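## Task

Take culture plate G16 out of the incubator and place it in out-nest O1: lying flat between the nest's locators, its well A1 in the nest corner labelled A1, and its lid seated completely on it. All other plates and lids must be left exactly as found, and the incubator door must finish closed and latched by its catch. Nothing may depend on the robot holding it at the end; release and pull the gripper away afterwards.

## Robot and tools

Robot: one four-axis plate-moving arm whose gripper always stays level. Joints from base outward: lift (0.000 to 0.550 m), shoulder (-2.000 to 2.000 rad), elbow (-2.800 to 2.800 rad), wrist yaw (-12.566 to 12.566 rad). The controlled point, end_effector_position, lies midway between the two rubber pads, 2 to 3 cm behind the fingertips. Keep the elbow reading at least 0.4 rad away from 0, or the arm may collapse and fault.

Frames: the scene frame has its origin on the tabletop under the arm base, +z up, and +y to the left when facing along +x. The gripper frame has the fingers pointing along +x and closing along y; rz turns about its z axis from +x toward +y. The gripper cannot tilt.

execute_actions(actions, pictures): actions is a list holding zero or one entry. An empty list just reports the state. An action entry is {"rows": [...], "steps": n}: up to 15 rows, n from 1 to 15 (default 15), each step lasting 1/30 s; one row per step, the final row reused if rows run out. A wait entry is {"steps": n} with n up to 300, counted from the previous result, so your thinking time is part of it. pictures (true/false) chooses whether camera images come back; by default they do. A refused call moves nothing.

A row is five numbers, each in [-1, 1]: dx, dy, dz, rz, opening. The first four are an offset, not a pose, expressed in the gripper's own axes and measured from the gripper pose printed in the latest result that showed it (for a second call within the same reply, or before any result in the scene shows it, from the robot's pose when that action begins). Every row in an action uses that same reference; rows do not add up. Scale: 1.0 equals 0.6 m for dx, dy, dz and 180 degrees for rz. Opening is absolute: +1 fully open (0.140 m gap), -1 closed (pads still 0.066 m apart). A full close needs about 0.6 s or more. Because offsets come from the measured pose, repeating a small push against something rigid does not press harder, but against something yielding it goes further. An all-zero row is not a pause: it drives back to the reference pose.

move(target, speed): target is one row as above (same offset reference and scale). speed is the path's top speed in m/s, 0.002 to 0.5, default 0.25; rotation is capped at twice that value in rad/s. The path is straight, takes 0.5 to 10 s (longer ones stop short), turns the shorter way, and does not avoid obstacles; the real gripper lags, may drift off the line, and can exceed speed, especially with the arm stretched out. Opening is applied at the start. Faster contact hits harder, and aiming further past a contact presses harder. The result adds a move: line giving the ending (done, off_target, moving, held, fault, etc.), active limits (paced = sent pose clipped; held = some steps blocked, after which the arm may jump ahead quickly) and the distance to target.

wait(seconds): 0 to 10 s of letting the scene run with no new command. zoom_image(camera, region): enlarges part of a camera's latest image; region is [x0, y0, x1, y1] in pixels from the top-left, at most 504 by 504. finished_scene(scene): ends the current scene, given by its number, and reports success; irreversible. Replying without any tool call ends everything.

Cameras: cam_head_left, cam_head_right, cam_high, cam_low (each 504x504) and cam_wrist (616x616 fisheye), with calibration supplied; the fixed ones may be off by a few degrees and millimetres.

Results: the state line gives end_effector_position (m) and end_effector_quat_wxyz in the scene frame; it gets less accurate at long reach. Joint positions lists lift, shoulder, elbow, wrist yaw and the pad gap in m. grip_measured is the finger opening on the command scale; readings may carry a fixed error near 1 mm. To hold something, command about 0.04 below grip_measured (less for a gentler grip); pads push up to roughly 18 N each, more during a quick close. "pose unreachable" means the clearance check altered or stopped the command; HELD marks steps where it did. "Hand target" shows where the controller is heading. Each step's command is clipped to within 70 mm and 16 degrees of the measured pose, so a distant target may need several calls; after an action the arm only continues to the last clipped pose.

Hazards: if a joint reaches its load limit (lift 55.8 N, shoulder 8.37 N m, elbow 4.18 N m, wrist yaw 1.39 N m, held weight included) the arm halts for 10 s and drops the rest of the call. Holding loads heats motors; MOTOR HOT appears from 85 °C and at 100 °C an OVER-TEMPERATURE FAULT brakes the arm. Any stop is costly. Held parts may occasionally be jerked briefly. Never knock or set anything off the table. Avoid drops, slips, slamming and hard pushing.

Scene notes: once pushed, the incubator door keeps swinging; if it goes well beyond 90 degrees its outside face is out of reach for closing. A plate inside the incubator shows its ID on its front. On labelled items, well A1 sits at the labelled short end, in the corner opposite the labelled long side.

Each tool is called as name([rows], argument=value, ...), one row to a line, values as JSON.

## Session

execute_actions(actions=[])

Scene clock: 0.00 s of 9600.00 s.
end_effector_position=(+0.6360, -0.0925, +0.2486) grip_measured=+0.97 end_effector_quat_wxyz=(+0.996, -0.000, -0.000, -0.092)
Joint positions: [ 0.244 -0.996 -1.369 -4.102  0.139]
Motor temperatures (°C, as the motors report them): [34 28 31 28]
Hand target: +0.636, -0.093, +0.249; +0.996, -0.000, -0.000, -0.092
camera_calibration (this result's frames):
cam_wrist: T_world_to_cam=[[-0.184535, -0.982825, 0.00146757, 0.0350529], [-0.591047, 0.109781, -0.799132, 0.572636], [0.785246, -0.148335, -0.601154, -0.268399], [0, 0, 0, 1]] pos_world=[0.555682, -0.0682269, 0.296211]

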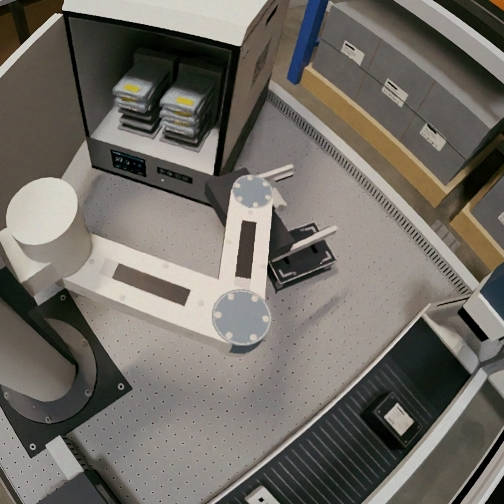

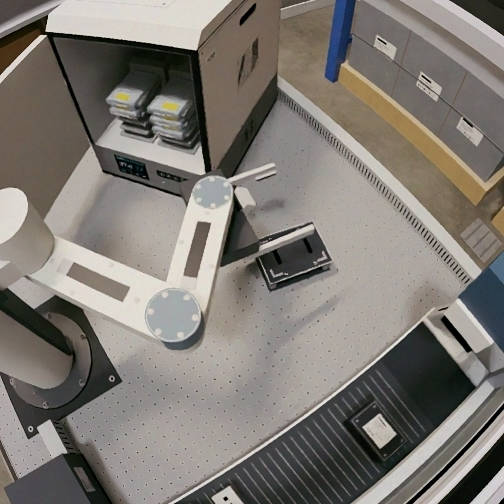

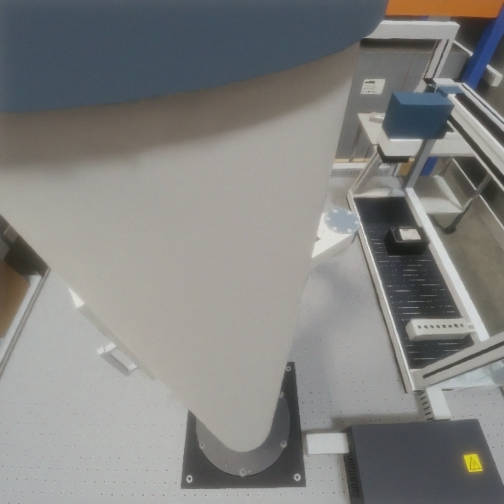

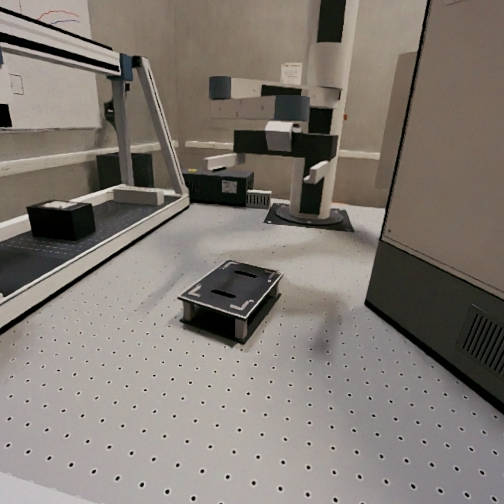

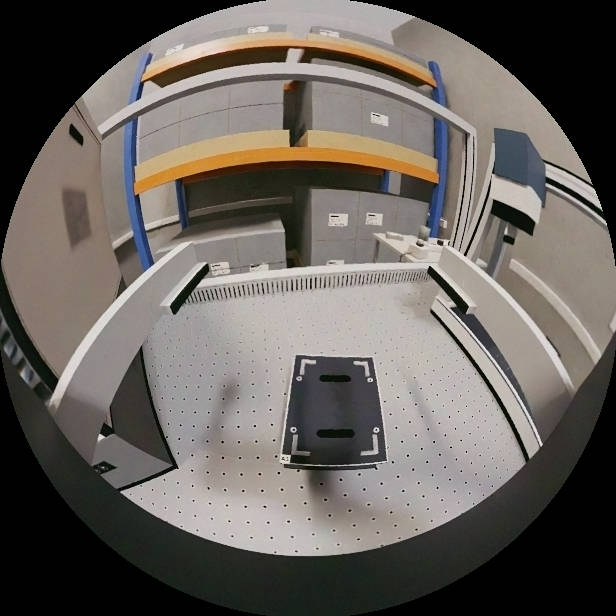

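zoom_image(camera="cam_wrist", region=[272, 346, 400, 474])

zoom_image(camera="cam_head_left", region=[100, 40, 240, 180])

zoom_image(camera="cam_head_right", region=[90, 50, 220, 180])

Region (272, 346, 400, 474) of cam_wrist's 616x616 image, scaled by 3.938, with more detail than that image has.

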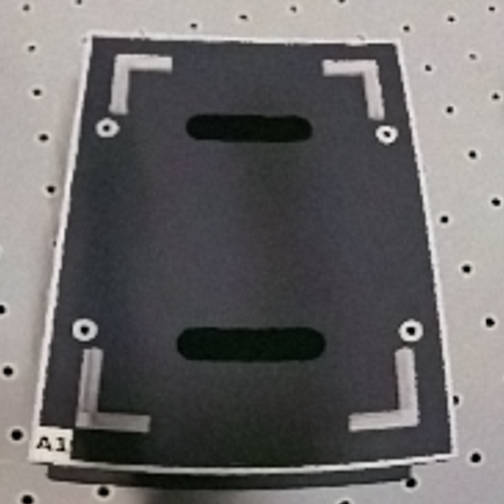

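Region (100, 40, 240, 180) of cam_head_left's 504x504 image, scaled by 3.600, with more detail than that image has.

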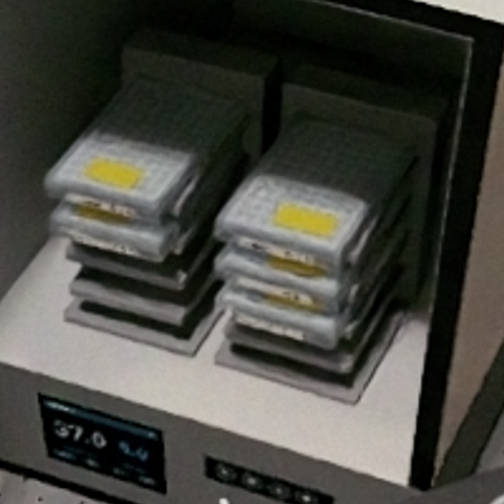

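Region (90, 50, 220, 180) of cam_head_right's 504x504 image, scaled by 3.877, with more detail than that image has.

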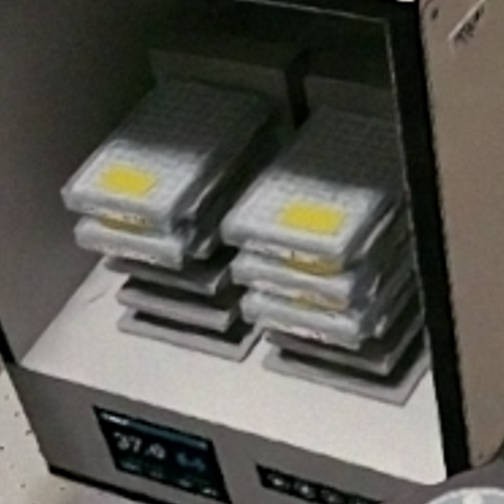

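zoom_image(camera="cam_wrist", region=[60, 320, 240, 500])

zoom_image(camera="cam_head_left", region=[0, 0, 300, 220])

Region (60, 320, 240, 500) of cam_wrist's 616x616 image, scaled by 2.800, with more detail than that image has.

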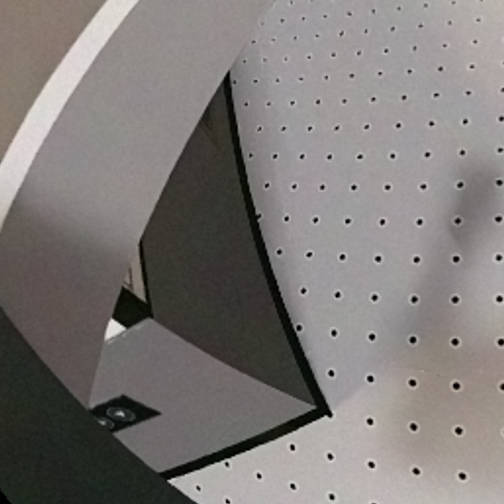

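Region (0, 0, 300, 220) of cam_head_left's 504x504 image, scaled by 1.680, with more detail than that image has; it fills the top 370 rows of this view, and the rest is white.

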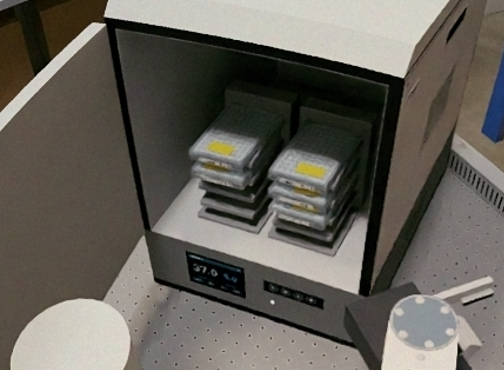

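move(target=[-0.4777, 0.4618, 0, 0.2352, 0.1], speed=0.3)

Scene clock: 69.63 s of 9600.00 s.
end_effector_position=(+0.4052, +0.2326, +0.2486) grip_measured=+0.10 end_effector_quat_wxyz=(+0.962, -0.000, -0.000, +0.274)
Joint positions: [ 0.244 -0.043 -0.75  -4.936  0.107]
Motor temperatures (°C, as the motors report them): [34 28 31 28]
Hand target: +0.405, +0.233, +0.249; +0.962, -0.000, -0.000, +0.274
Off the commanded pose: 0.000 m, 0 deg.
After step 90, 64.80 s passed at rest.
move: done
camera_calibration (this result's frames):
cam_wrist: T_world_to_cam=[[0.525725, -0.850653, 0.00146757, -0.00649573], [-0.510758, -0.31704, -0.799132, 0.467318], [0.68025, 0.419374, -0.601154, -0.128501], [0, 0, 0, 1]] pos_world=[0.329514, 0.196523, 0.29621]

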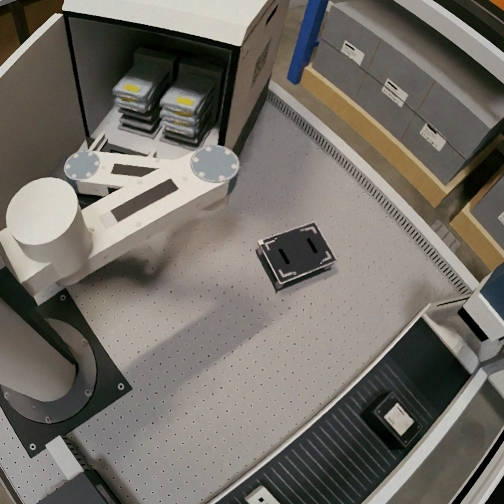

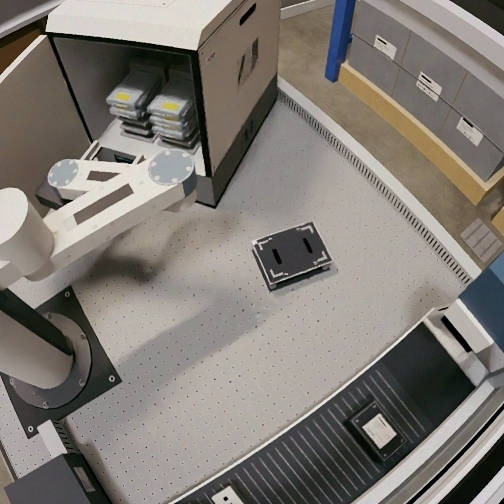

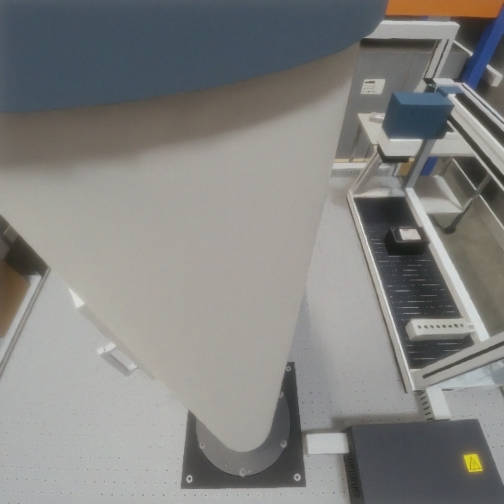

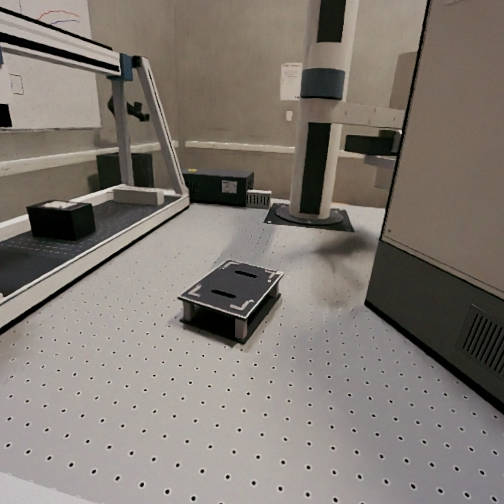

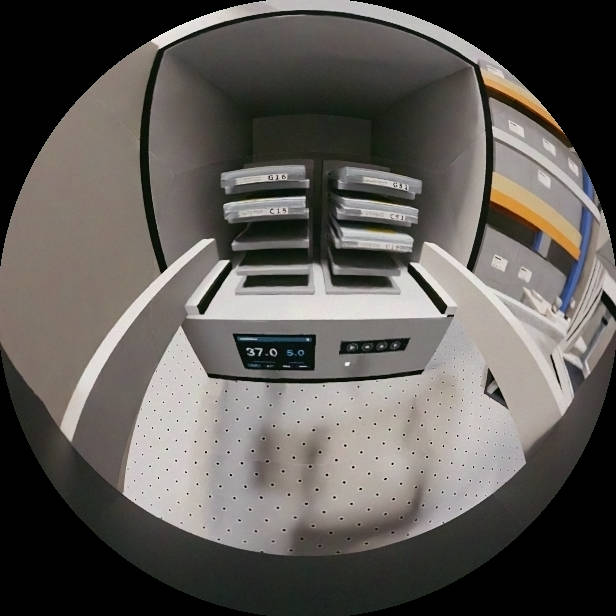

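zoom_image(camera="cam_wrist", region=[210, 150, 330, 270])

zoom_image(camera="cam_wrist", region=[315, 150, 435, 270])

Region (210, 150, 330, 270) of cam_wrist's 616x616 image, scaled by 4.200, with more detail than that image has.

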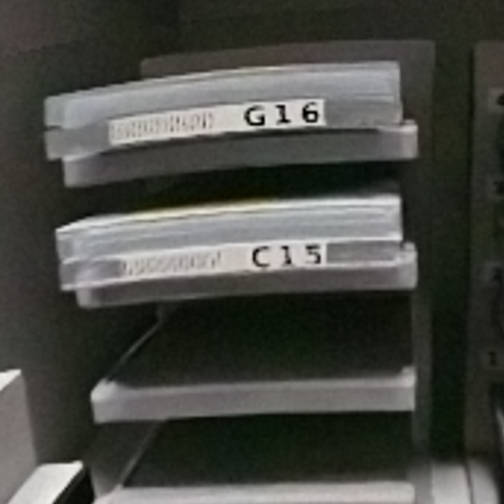

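Region (315, 150, 435, 270) of cam_wrist's 616x616 image, scaled by 4.200, with more detail than that image has.

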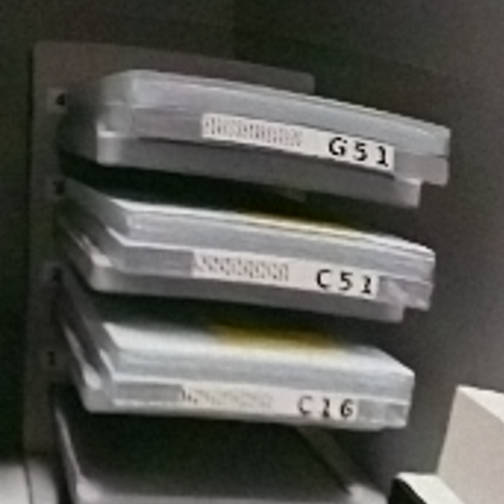

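zoom_image(camera="cam_wrist", region=[220, 240, 420, 330])

Region (220, 240, 420, 330) of cam_wrist's 616x616 image, scaled by 2.520, with more detail than that image has; it fills the top 227 rows of this view, and the rest is white.

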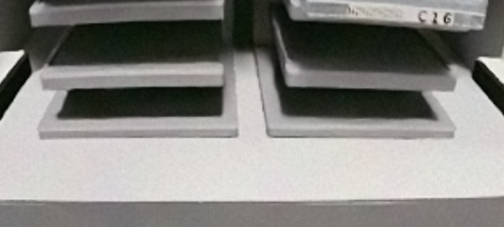

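zoom_image(camera="cam_wrist", region=[60, 300, 260, 500])

zoom_image(camera="cam_wrist", region=[0, 0, 260, 260])

Region (60, 300, 260, 500) of cam_wrist's 616x616 image, scaled by 2.520, with more detail than that image has.

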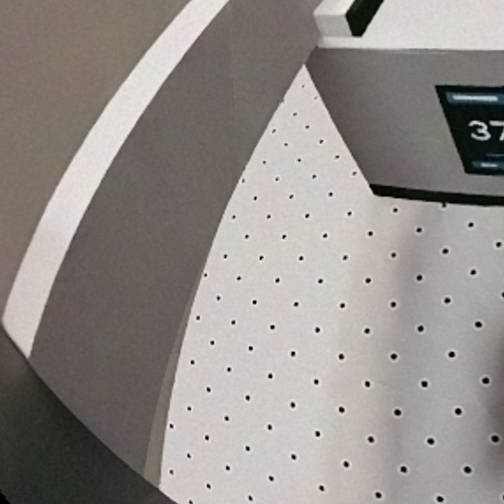

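Region (0, 0, 260, 260) of cam_wrist's 616x616 image, scaled by 1.938, with more detail than that image has.

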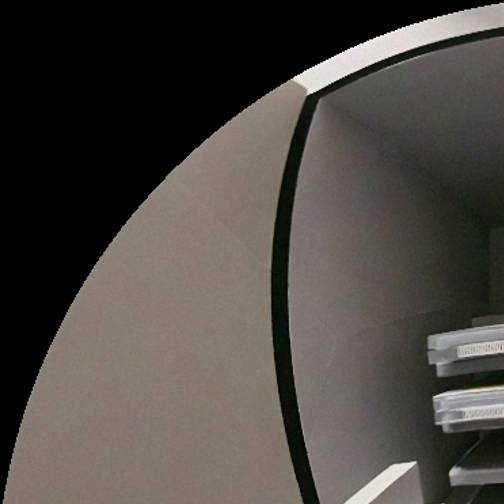

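move(target=[0.136, 0.089, 0.087, 0.0012, 0.1], speed=0.2)

zoom_image(camera="cam_wrist", region=[200, 170, 440, 320])

Scene clock: 140.00 s of 9600.00 s.
end_effector_position=(+0.4466, +0.3210, +0.3008) grip_measured=+0.10 end_effector_quat_wxyz=(+0.961, -0.000, -0.000, +0.275)
Joint positions: [ 0.296  0.148 -1.176 -4.698  0.107]
Motor temperatures (°C, as the motors report them): [34 28 30 28]
Hand target: +0.447, +0.321, +0.301; +0.961, -0.000, -0.000, +0.276
Off the commanded pose: 0.000 m, 0 deg.
After step 90, 66.50 s passed at rest.
move: done
camera_calibration (this result's frames):
cam_wrist: T_world_to_cam=[[0.528609, -0.848864, 0.00146757, 0.0449742], [-0.509679, -0.318771, -0.799132, 0.558274], [0.678822, 0.42168, -0.601154, -0.162392], [0, 0, 0, 1]] pos_world=[0.371003, 0.284617, 0.348446]

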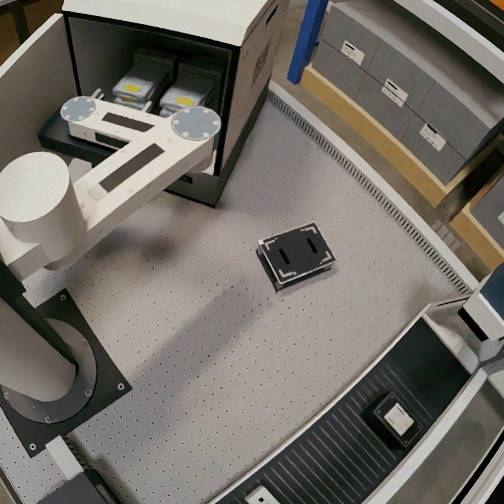

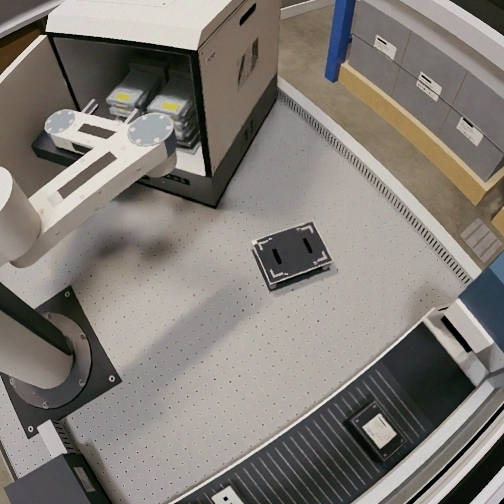

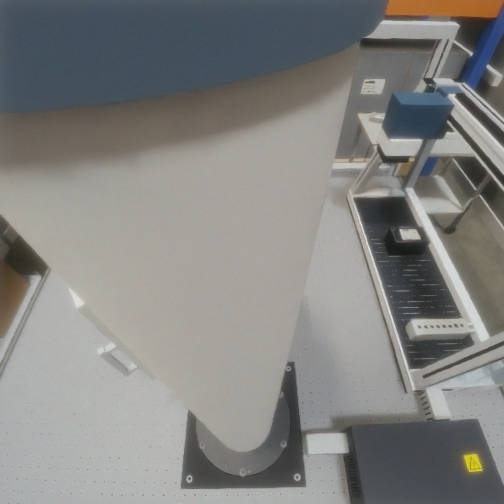

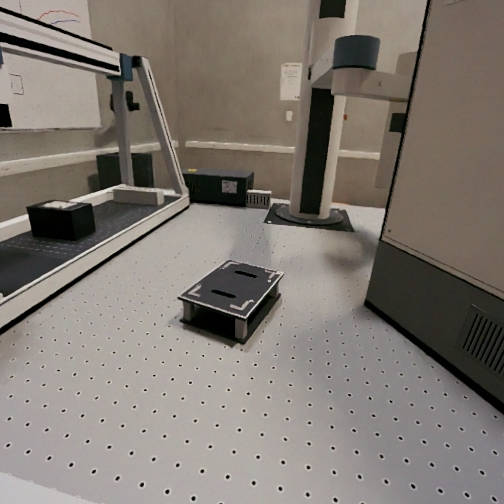

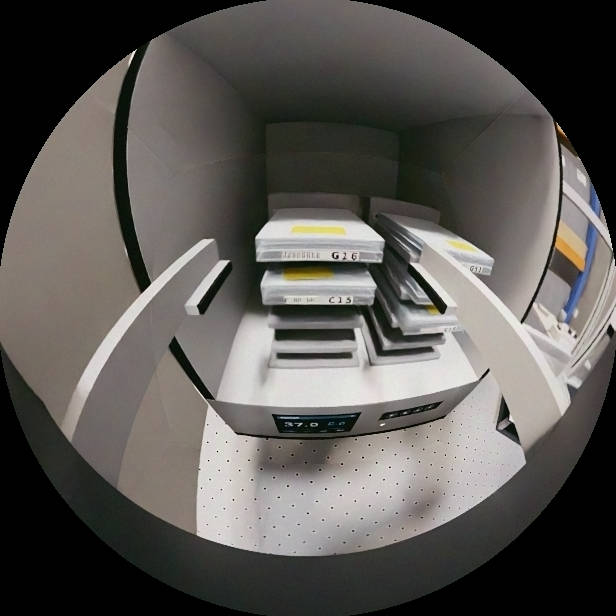

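Region (200, 170, 440, 320) of cam_wrist's 616x616 image, scaled by 2.100, with more detail than that image has; it fills the top 315 rows of this view, and the rest is white.

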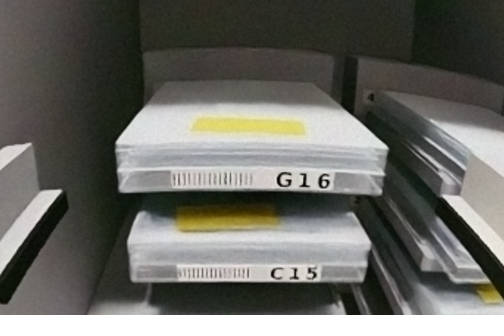

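zoom_image(camera="cam_wrist", region=[220, 190, 304, 274])

zoom_image(camera="cam_wrist", region=[336, 190, 420, 274])

Region (220, 190, 304, 274) of cam_wrist's 616x616 image, scaled by 6.000, with more detail than that image has.

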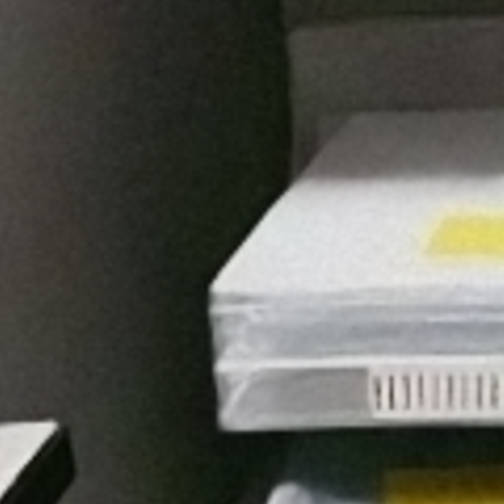

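Region (336, 190, 420, 274) of cam_wrist's 616x616 image, scaled by 6.000, with more detail than that image has.

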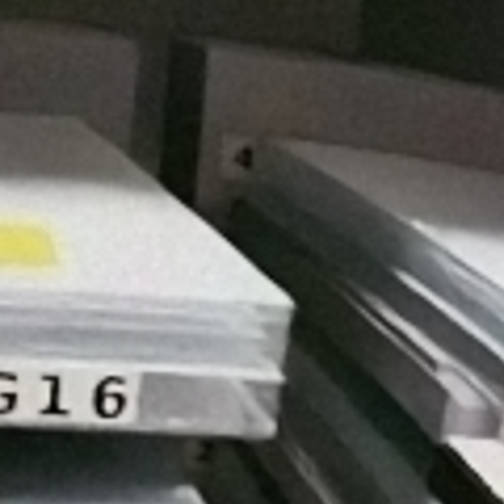

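move(target=[0.1655, 0.0007, 0.0005, 0.0014, 0.1], speed=0.15)

execute_actions([
  {"rows": [[0,0,0,0,0.02],[0,0,0,0,-0.06],[0,0,0,0,-0.13],[0,0,0,0,-0.19],[0,0,0,0,-0.24],[0,0,0,0,-0.29],[0,0,0,0,-0.33],[0,0,0,0,-0.37],[0,0,0,0,-0.40]], "steps": 15},
])

Scene clock: 167.03 s of 9600.00 s.
end_effector_position=(+0.5309, +0.3737, +0.3011) grip_measured=+0.10 end_effector_quat_wxyz=(+0.961, -0.000, -0.000, +0.277)
Joint positions: [ 0.296  0.223 -1.644 -4.3    0.107]
Motor temperatures (°C, as the motors report them): [34 28 30 28]
Hand target: +0.531, +0.374, +0.301; +0.961, -0.000, -0.000, +0.278
Off the commanded pose: 0.000 m, 0 deg.
After step 90, 23.03 s passed at rest.
move: done
camera_calibration (this result's frames):
cam_wrist: T_world_to_cam=[[0.531664, -0.846954, 0.00146757, 0.0428691], [-0.508527, -0.320606, -0.799132, 0.618311], [0.677298, 0.424124, -0.601154, -0.241763], [0, 0, 0, 1]] pos_world=[0.455382, 0.33708, 0.348712]

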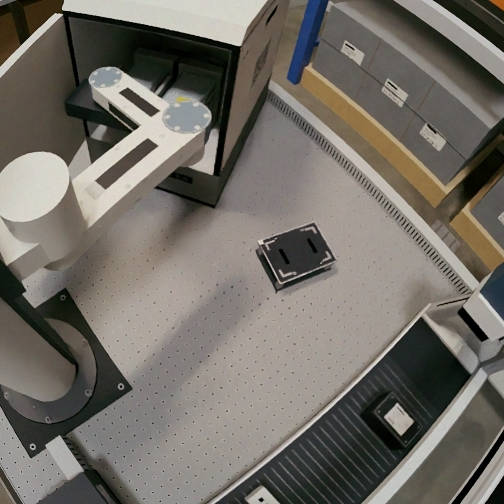

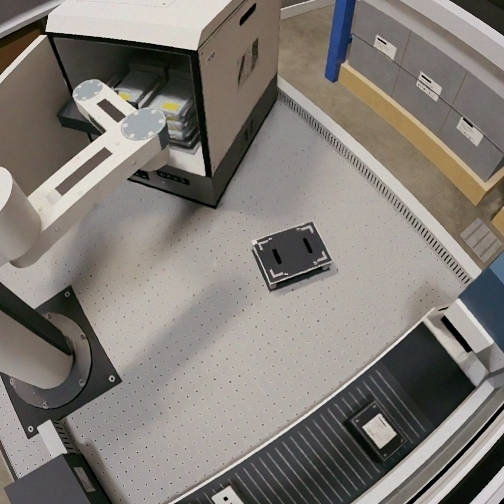

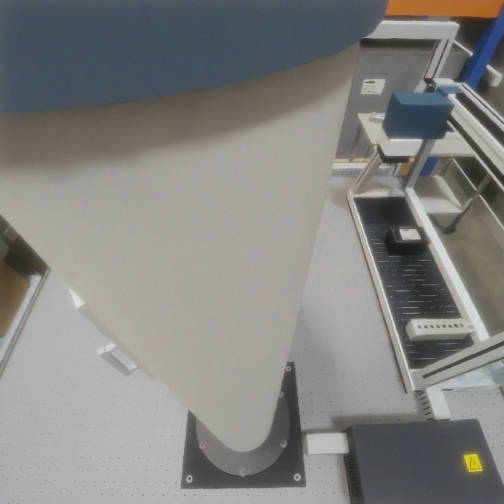

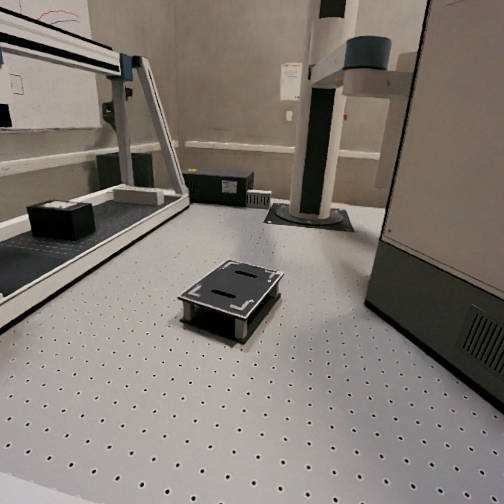

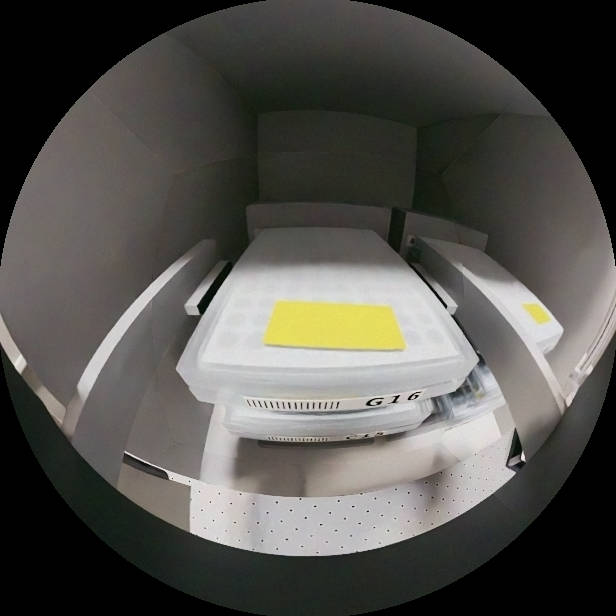

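Scene clock: 167.53 s of 9600.00 s.
end_effector_position=(+0.5309, +0.3737, +0.3011) grip_measured=-0.40 end_effector_quat_wxyz=(+0.961, -0.000, -0.000, +0.277)
Joint positions: [ 0.296  0.223 -1.644 -4.3    0.088]
Motor temperatures (°C, as the motors report them): [34 28 30 28]
Hand target: +0.531, +0.374, +0.301; +0.961, -0.000, -0.000, +0.277
Off the commanded pose: 0.000 m, 0 deg.
Steps of this call (steps 1 to 15: all 15 steps of this action). Readings (end_effector_position):
1: (+0.5309, +0.3737, +0.3011)
2: (+0.5309, +0.3737, +0.3011)
4: (+0.5309, +0.3737, +0.3011)
8: (+0.5309, +0.3737, +0.3011)
15: the state above
camera_calibration (this result's frames):
cam_wrist: T_world_to_cam=[[0.531656, -0.846959, 0.00146757, 0.0428704], [-0.50853, -0.320601, -0.799132, 0.618311], [0.677303, 0.424117, -0.601154, -0.241764], [0, 0, 0, 1]] pos_world=[0.455385, 0.337077, 0.348712]

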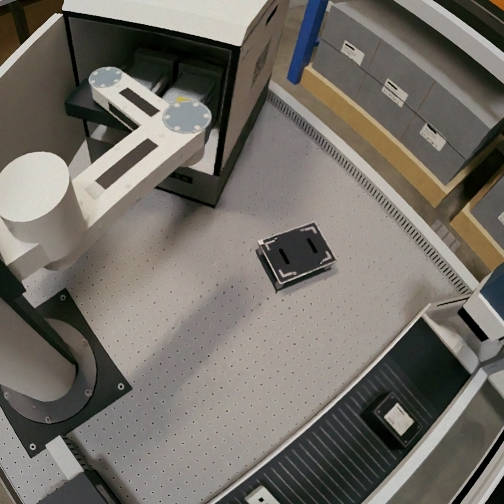

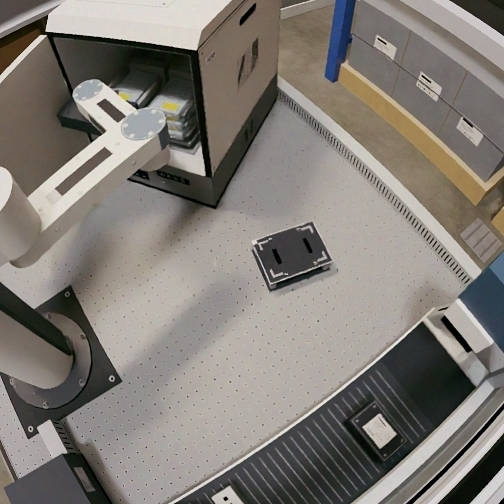

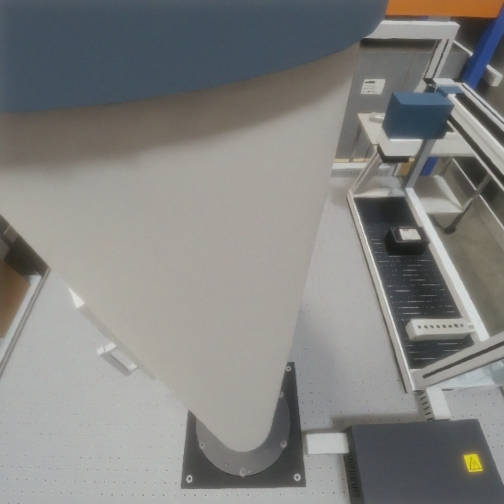

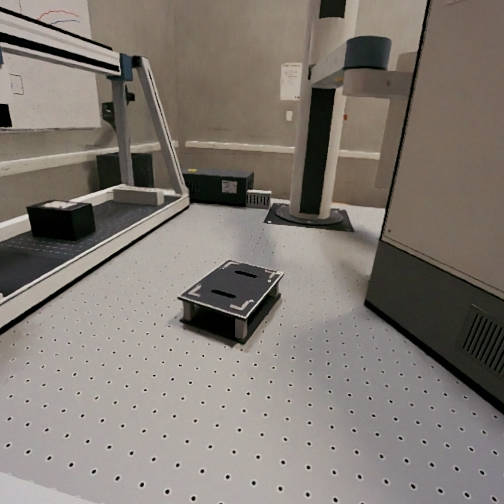

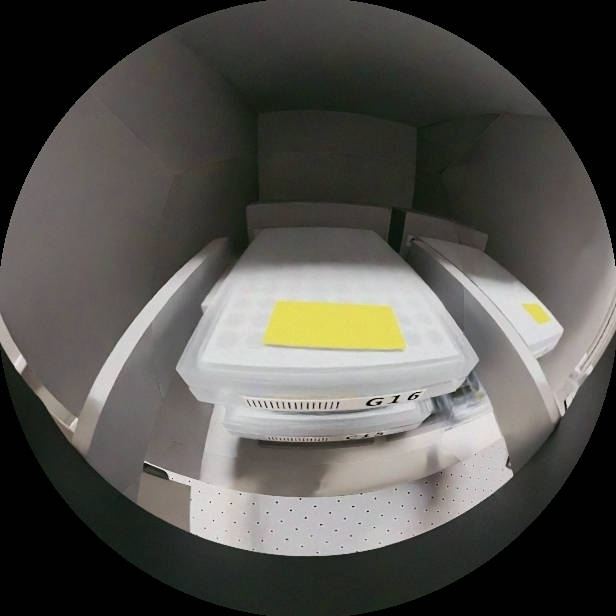

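zoom_image(camera="cam_wrist", region=[165, 340, 249, 424])

zoom_image(camera="cam_wrist", region=[410, 335, 494, 419])

Region (165, 340, 249, 424) of cam_wrist's 616x616 image, scaled by 6.000, with more detail than that image has.

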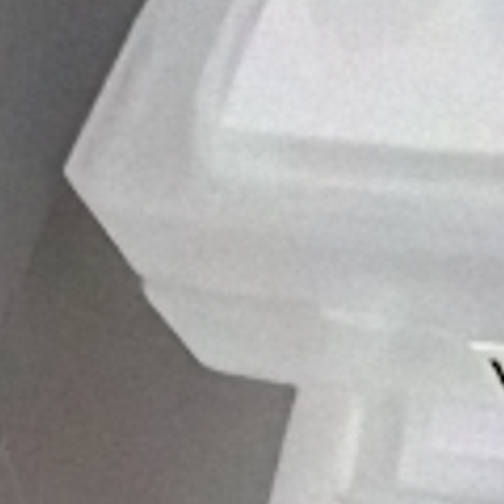

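Region (410, 335, 494, 419) of cam_wrist's 616x616 image, scaled by 6.000, with more detail than that image has.

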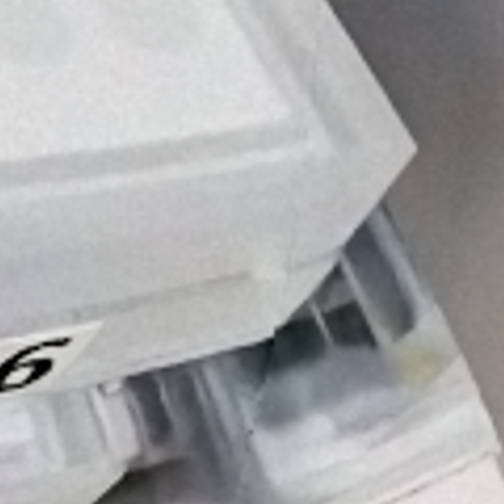

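execute_actions([
  {"rows": [[0,0,0,0,-0.42],[0,0,0,0,-0.44],[0,0,0,0,-0.46],[0,0,0,0,-0.475],[0,0,0,0,-0.49],[0,0,0,0,-0.50],[0,0,0,0,-0.51],[0,0,0,0,-0.52],[0,0,0,0,-0.53],[0,0,0,0,-0.54],[0,0,0,0,-0.55]], "steps": 15},
], pictures=false)

Scene clock: 177.60 s of 9600.00 s.
end_effector_position=(+0.5309, +0.3737, +0.3011) grip_measured=-0.51 end_effector_quat_wxyz=(+0.961, -0.000, -0.000, +0.277)
Joint positions: [ 0.296  0.223 -1.644 -4.3    0.084]
Motor temperatures (°C, as the motors report them): [34 28 30 28]
Hand target: +0.531, +0.374, +0.301; +0.961, -0.000, -0.000, +0.277
Off the commanded pose: 0.000 m, 0 deg.
Steps of this call (steps 1 to 90: nothing new was sent; then 6.57 s passed at rest; steps 91 to 105: all 15 steps of this action). Readings (end_effector_position):
91: (+0.5309, +0.3737, +0.3011)
92: (+0.5309, +0.3737, +0.3011)
94: (+0.5309, +0.3737, +0.3011)
98: (+0.5309, +0.3737, +0.3011)
105: the state above

move(target=[-0.0067, 0, 0.05, 0, -0.55], speed=0.07)

move(target=[-0.3496, -0.3082, 0, -0.1111, -0.55], speed=0.22)

move(target=[0.253, -0.4397, -0.4068, -0.1479, -0.55], speed=0.25)

Scene clock: 214.27 s of 9600.00 s.
end_effector_position=(+0.5274, +0.3717, +0.3311) grip_measured=-0.51 end_effector_quat_wxyz=(+0.961, -0.000, -0.000, +0.277)
Joint positions: [ 0.326  0.217 -1.623 -4.315  0.084]
Motor temperatures (°C, as the motors report them): [34 28 30 28]
Hand target: +0.527, +0.372, +0.331; +0.961, -0.000, -0.000, +0.277
Off the commanded pose: 0.000 m, 0 deg.
After step 90, 32.93 s passed at rest.
move: done
camera_calibration (this result's frames):
cam_wrist: T_world_to_cam=[[0.532085, -0.84669, 0.00146757, 0.0426579], [-0.508368, -0.320859, -0.799132, 0.639895], [0.677088, 0.42446, -0.601154, -0.220525], [0, 0, 0, 1]] pos_world=[0.451919, 0.335038, 0.378729]

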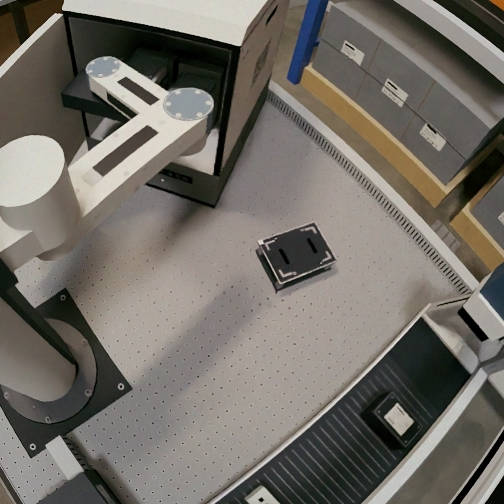

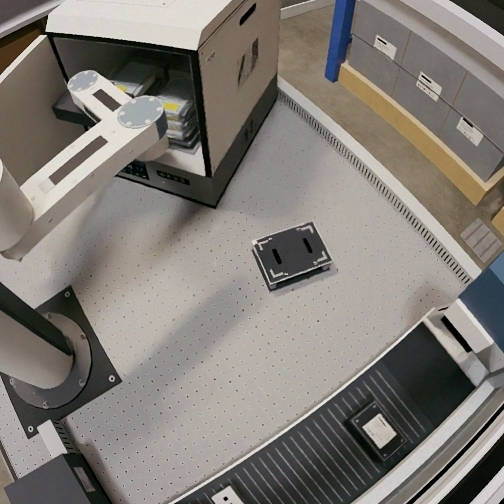

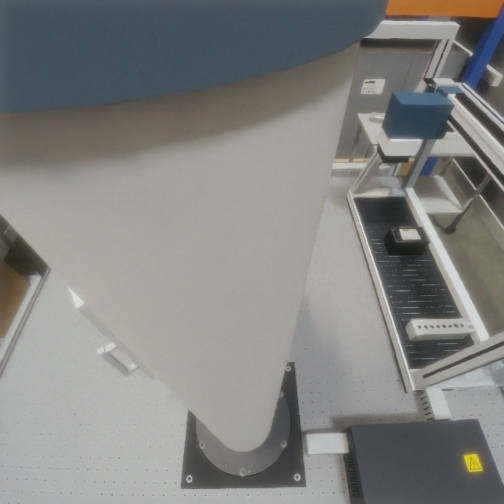

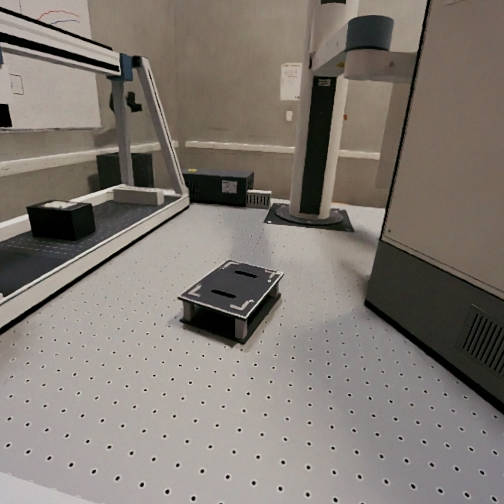

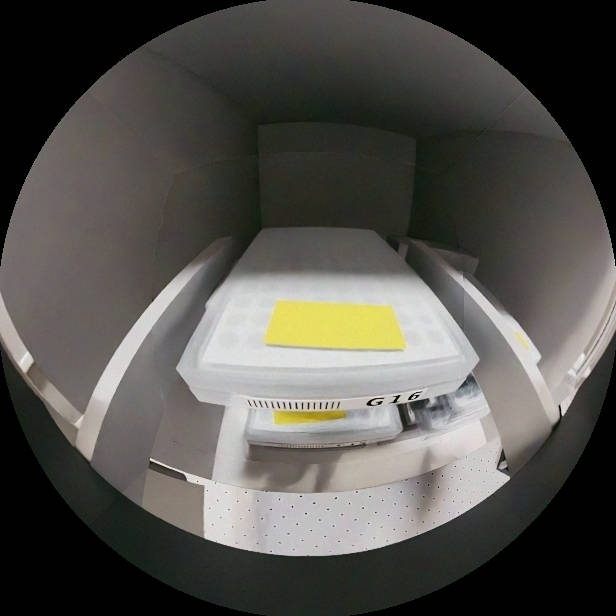

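Scene clock: 215.93 s of 9600.00 s.
end_effector_position=(+0.4482, +0.1034, +0.3311) grip_measured=-0.51 end_effector_quat_wxyz=(+0.994, -0.000, -0.000, +0.106)
Joint positions: [ 0.326 -0.532 -0.586 -4.952  0.084]
Motor temperatures (°C, as the motors report them): [34 28 30 28]
Hand target: +0.448, +0.104, +0.331; +0.994, -0.000, -0.000, +0.106
Off the commanded pose: 0.000 m, 0 deg.
move: done
camera_calibration (this result's frames):
cam_wrist: T_world_to_cam=[[0.210067, -0.977686, 0.00146757, 0.0154798], [-0.587495, -0.12743, -0.799132, 0.529008], [0.781487, 0.167009, -0.601154, -0.0732406], [0, 0, 0, 1]] pos_world=[0.364774, 0.0947776, 0.378696]

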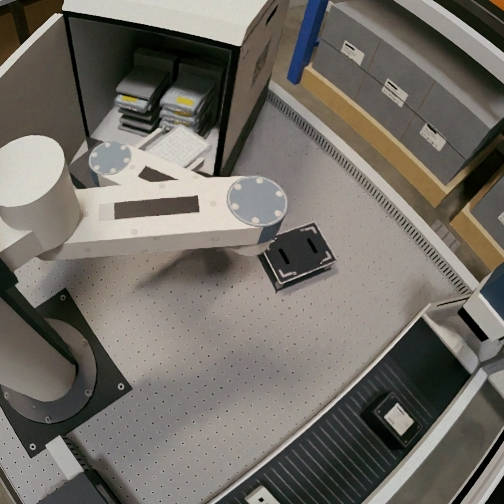

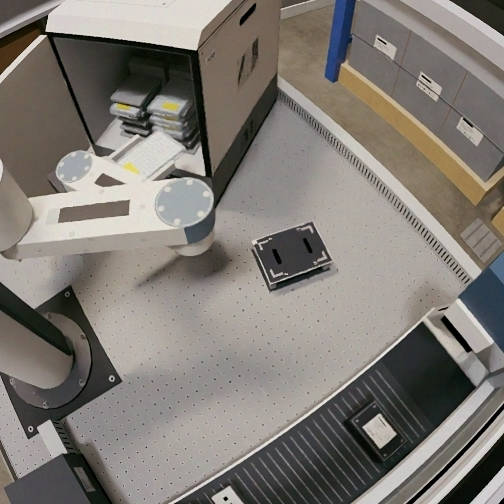

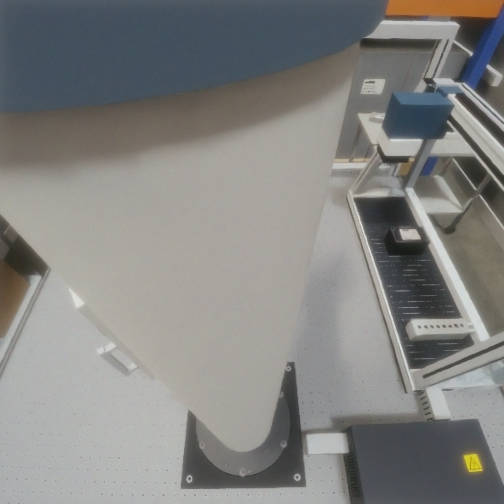

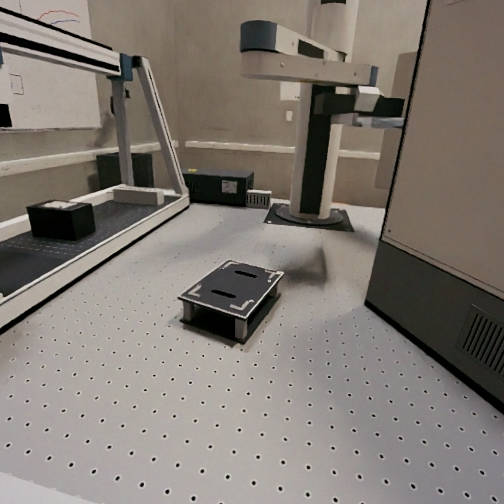

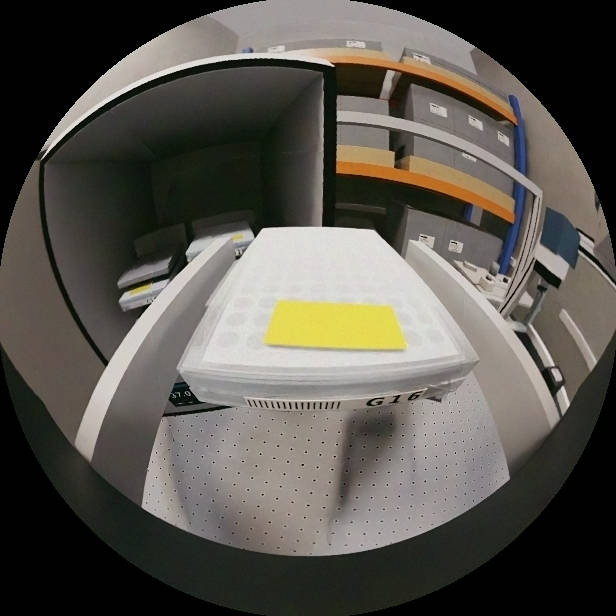

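Scene clock: 217.87 s of 9600.00 s.
end_effector_position=(+0.6522, -0.1228, +0.0869) grip_measured=-0.51 end_effector_quat_wxyz=(+0.992, -0.000, -0.000, -0.126)
Joint positions: [ 0.082 -0.996 -1.484 -4.055  0.084]
Motor temperatures (°C, as the motors report them): [34 28 30 28]
Hand target: +0.652, -0.123, +0.087; +0.992, -0.000, -0.000, -0.126
Off the commanded pose: 0.000 m, 0 deg.
move: done
camera_calibration (this result's frames):
cam_wrist: T_world_to_cam=[[-0.251137, -0.96795, 0.00146757, 0.0538106], [-0.582183, 0.149837, -0.799132, 0.455475], [0.7733, -0.201546, -0.601154, -0.38151], [0, 0, 0, 1]] pos_world=[0.573705, -0.0930531, 0.13456]

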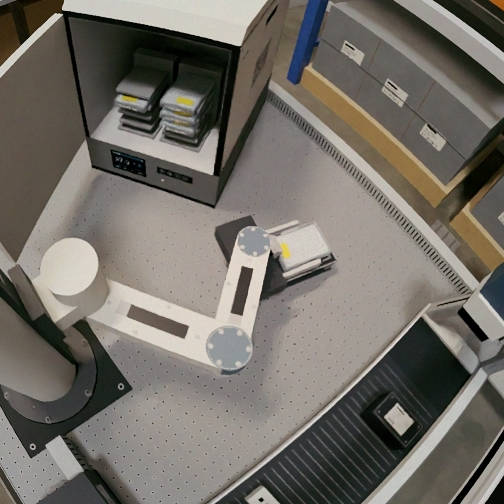

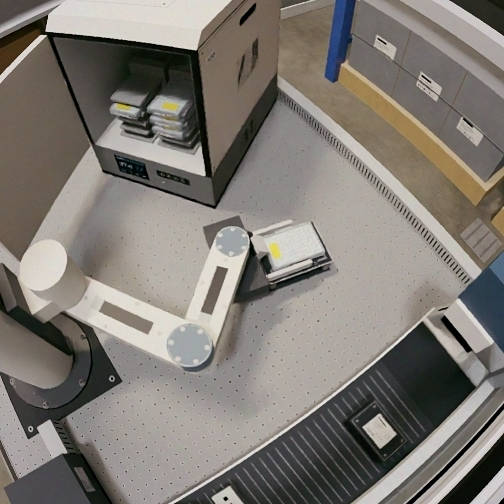

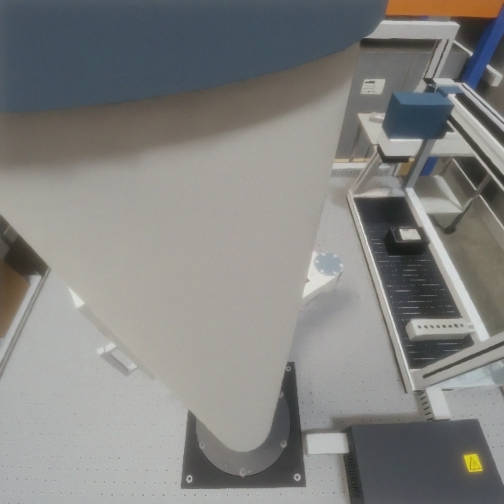

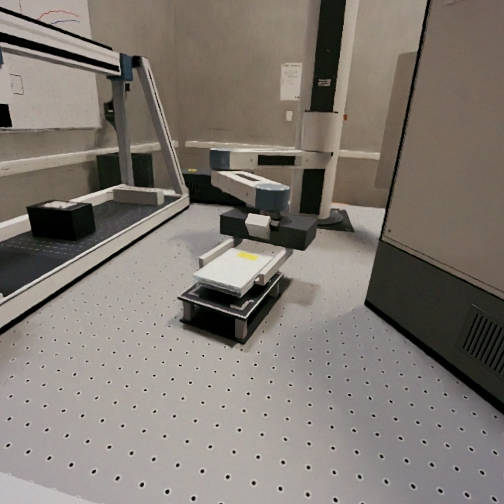

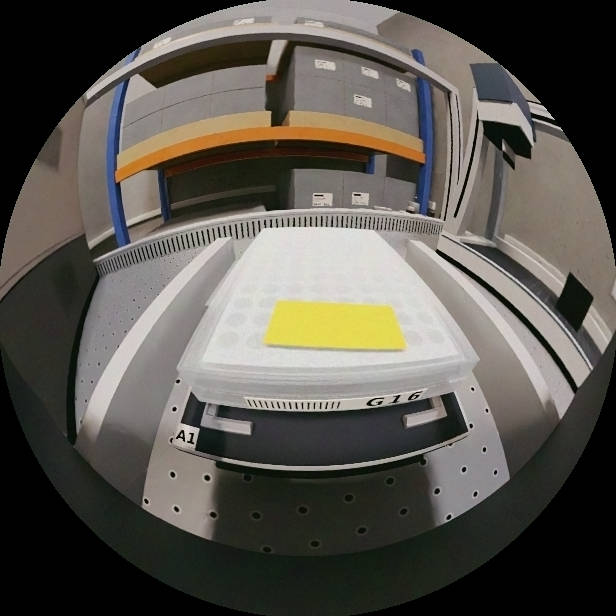

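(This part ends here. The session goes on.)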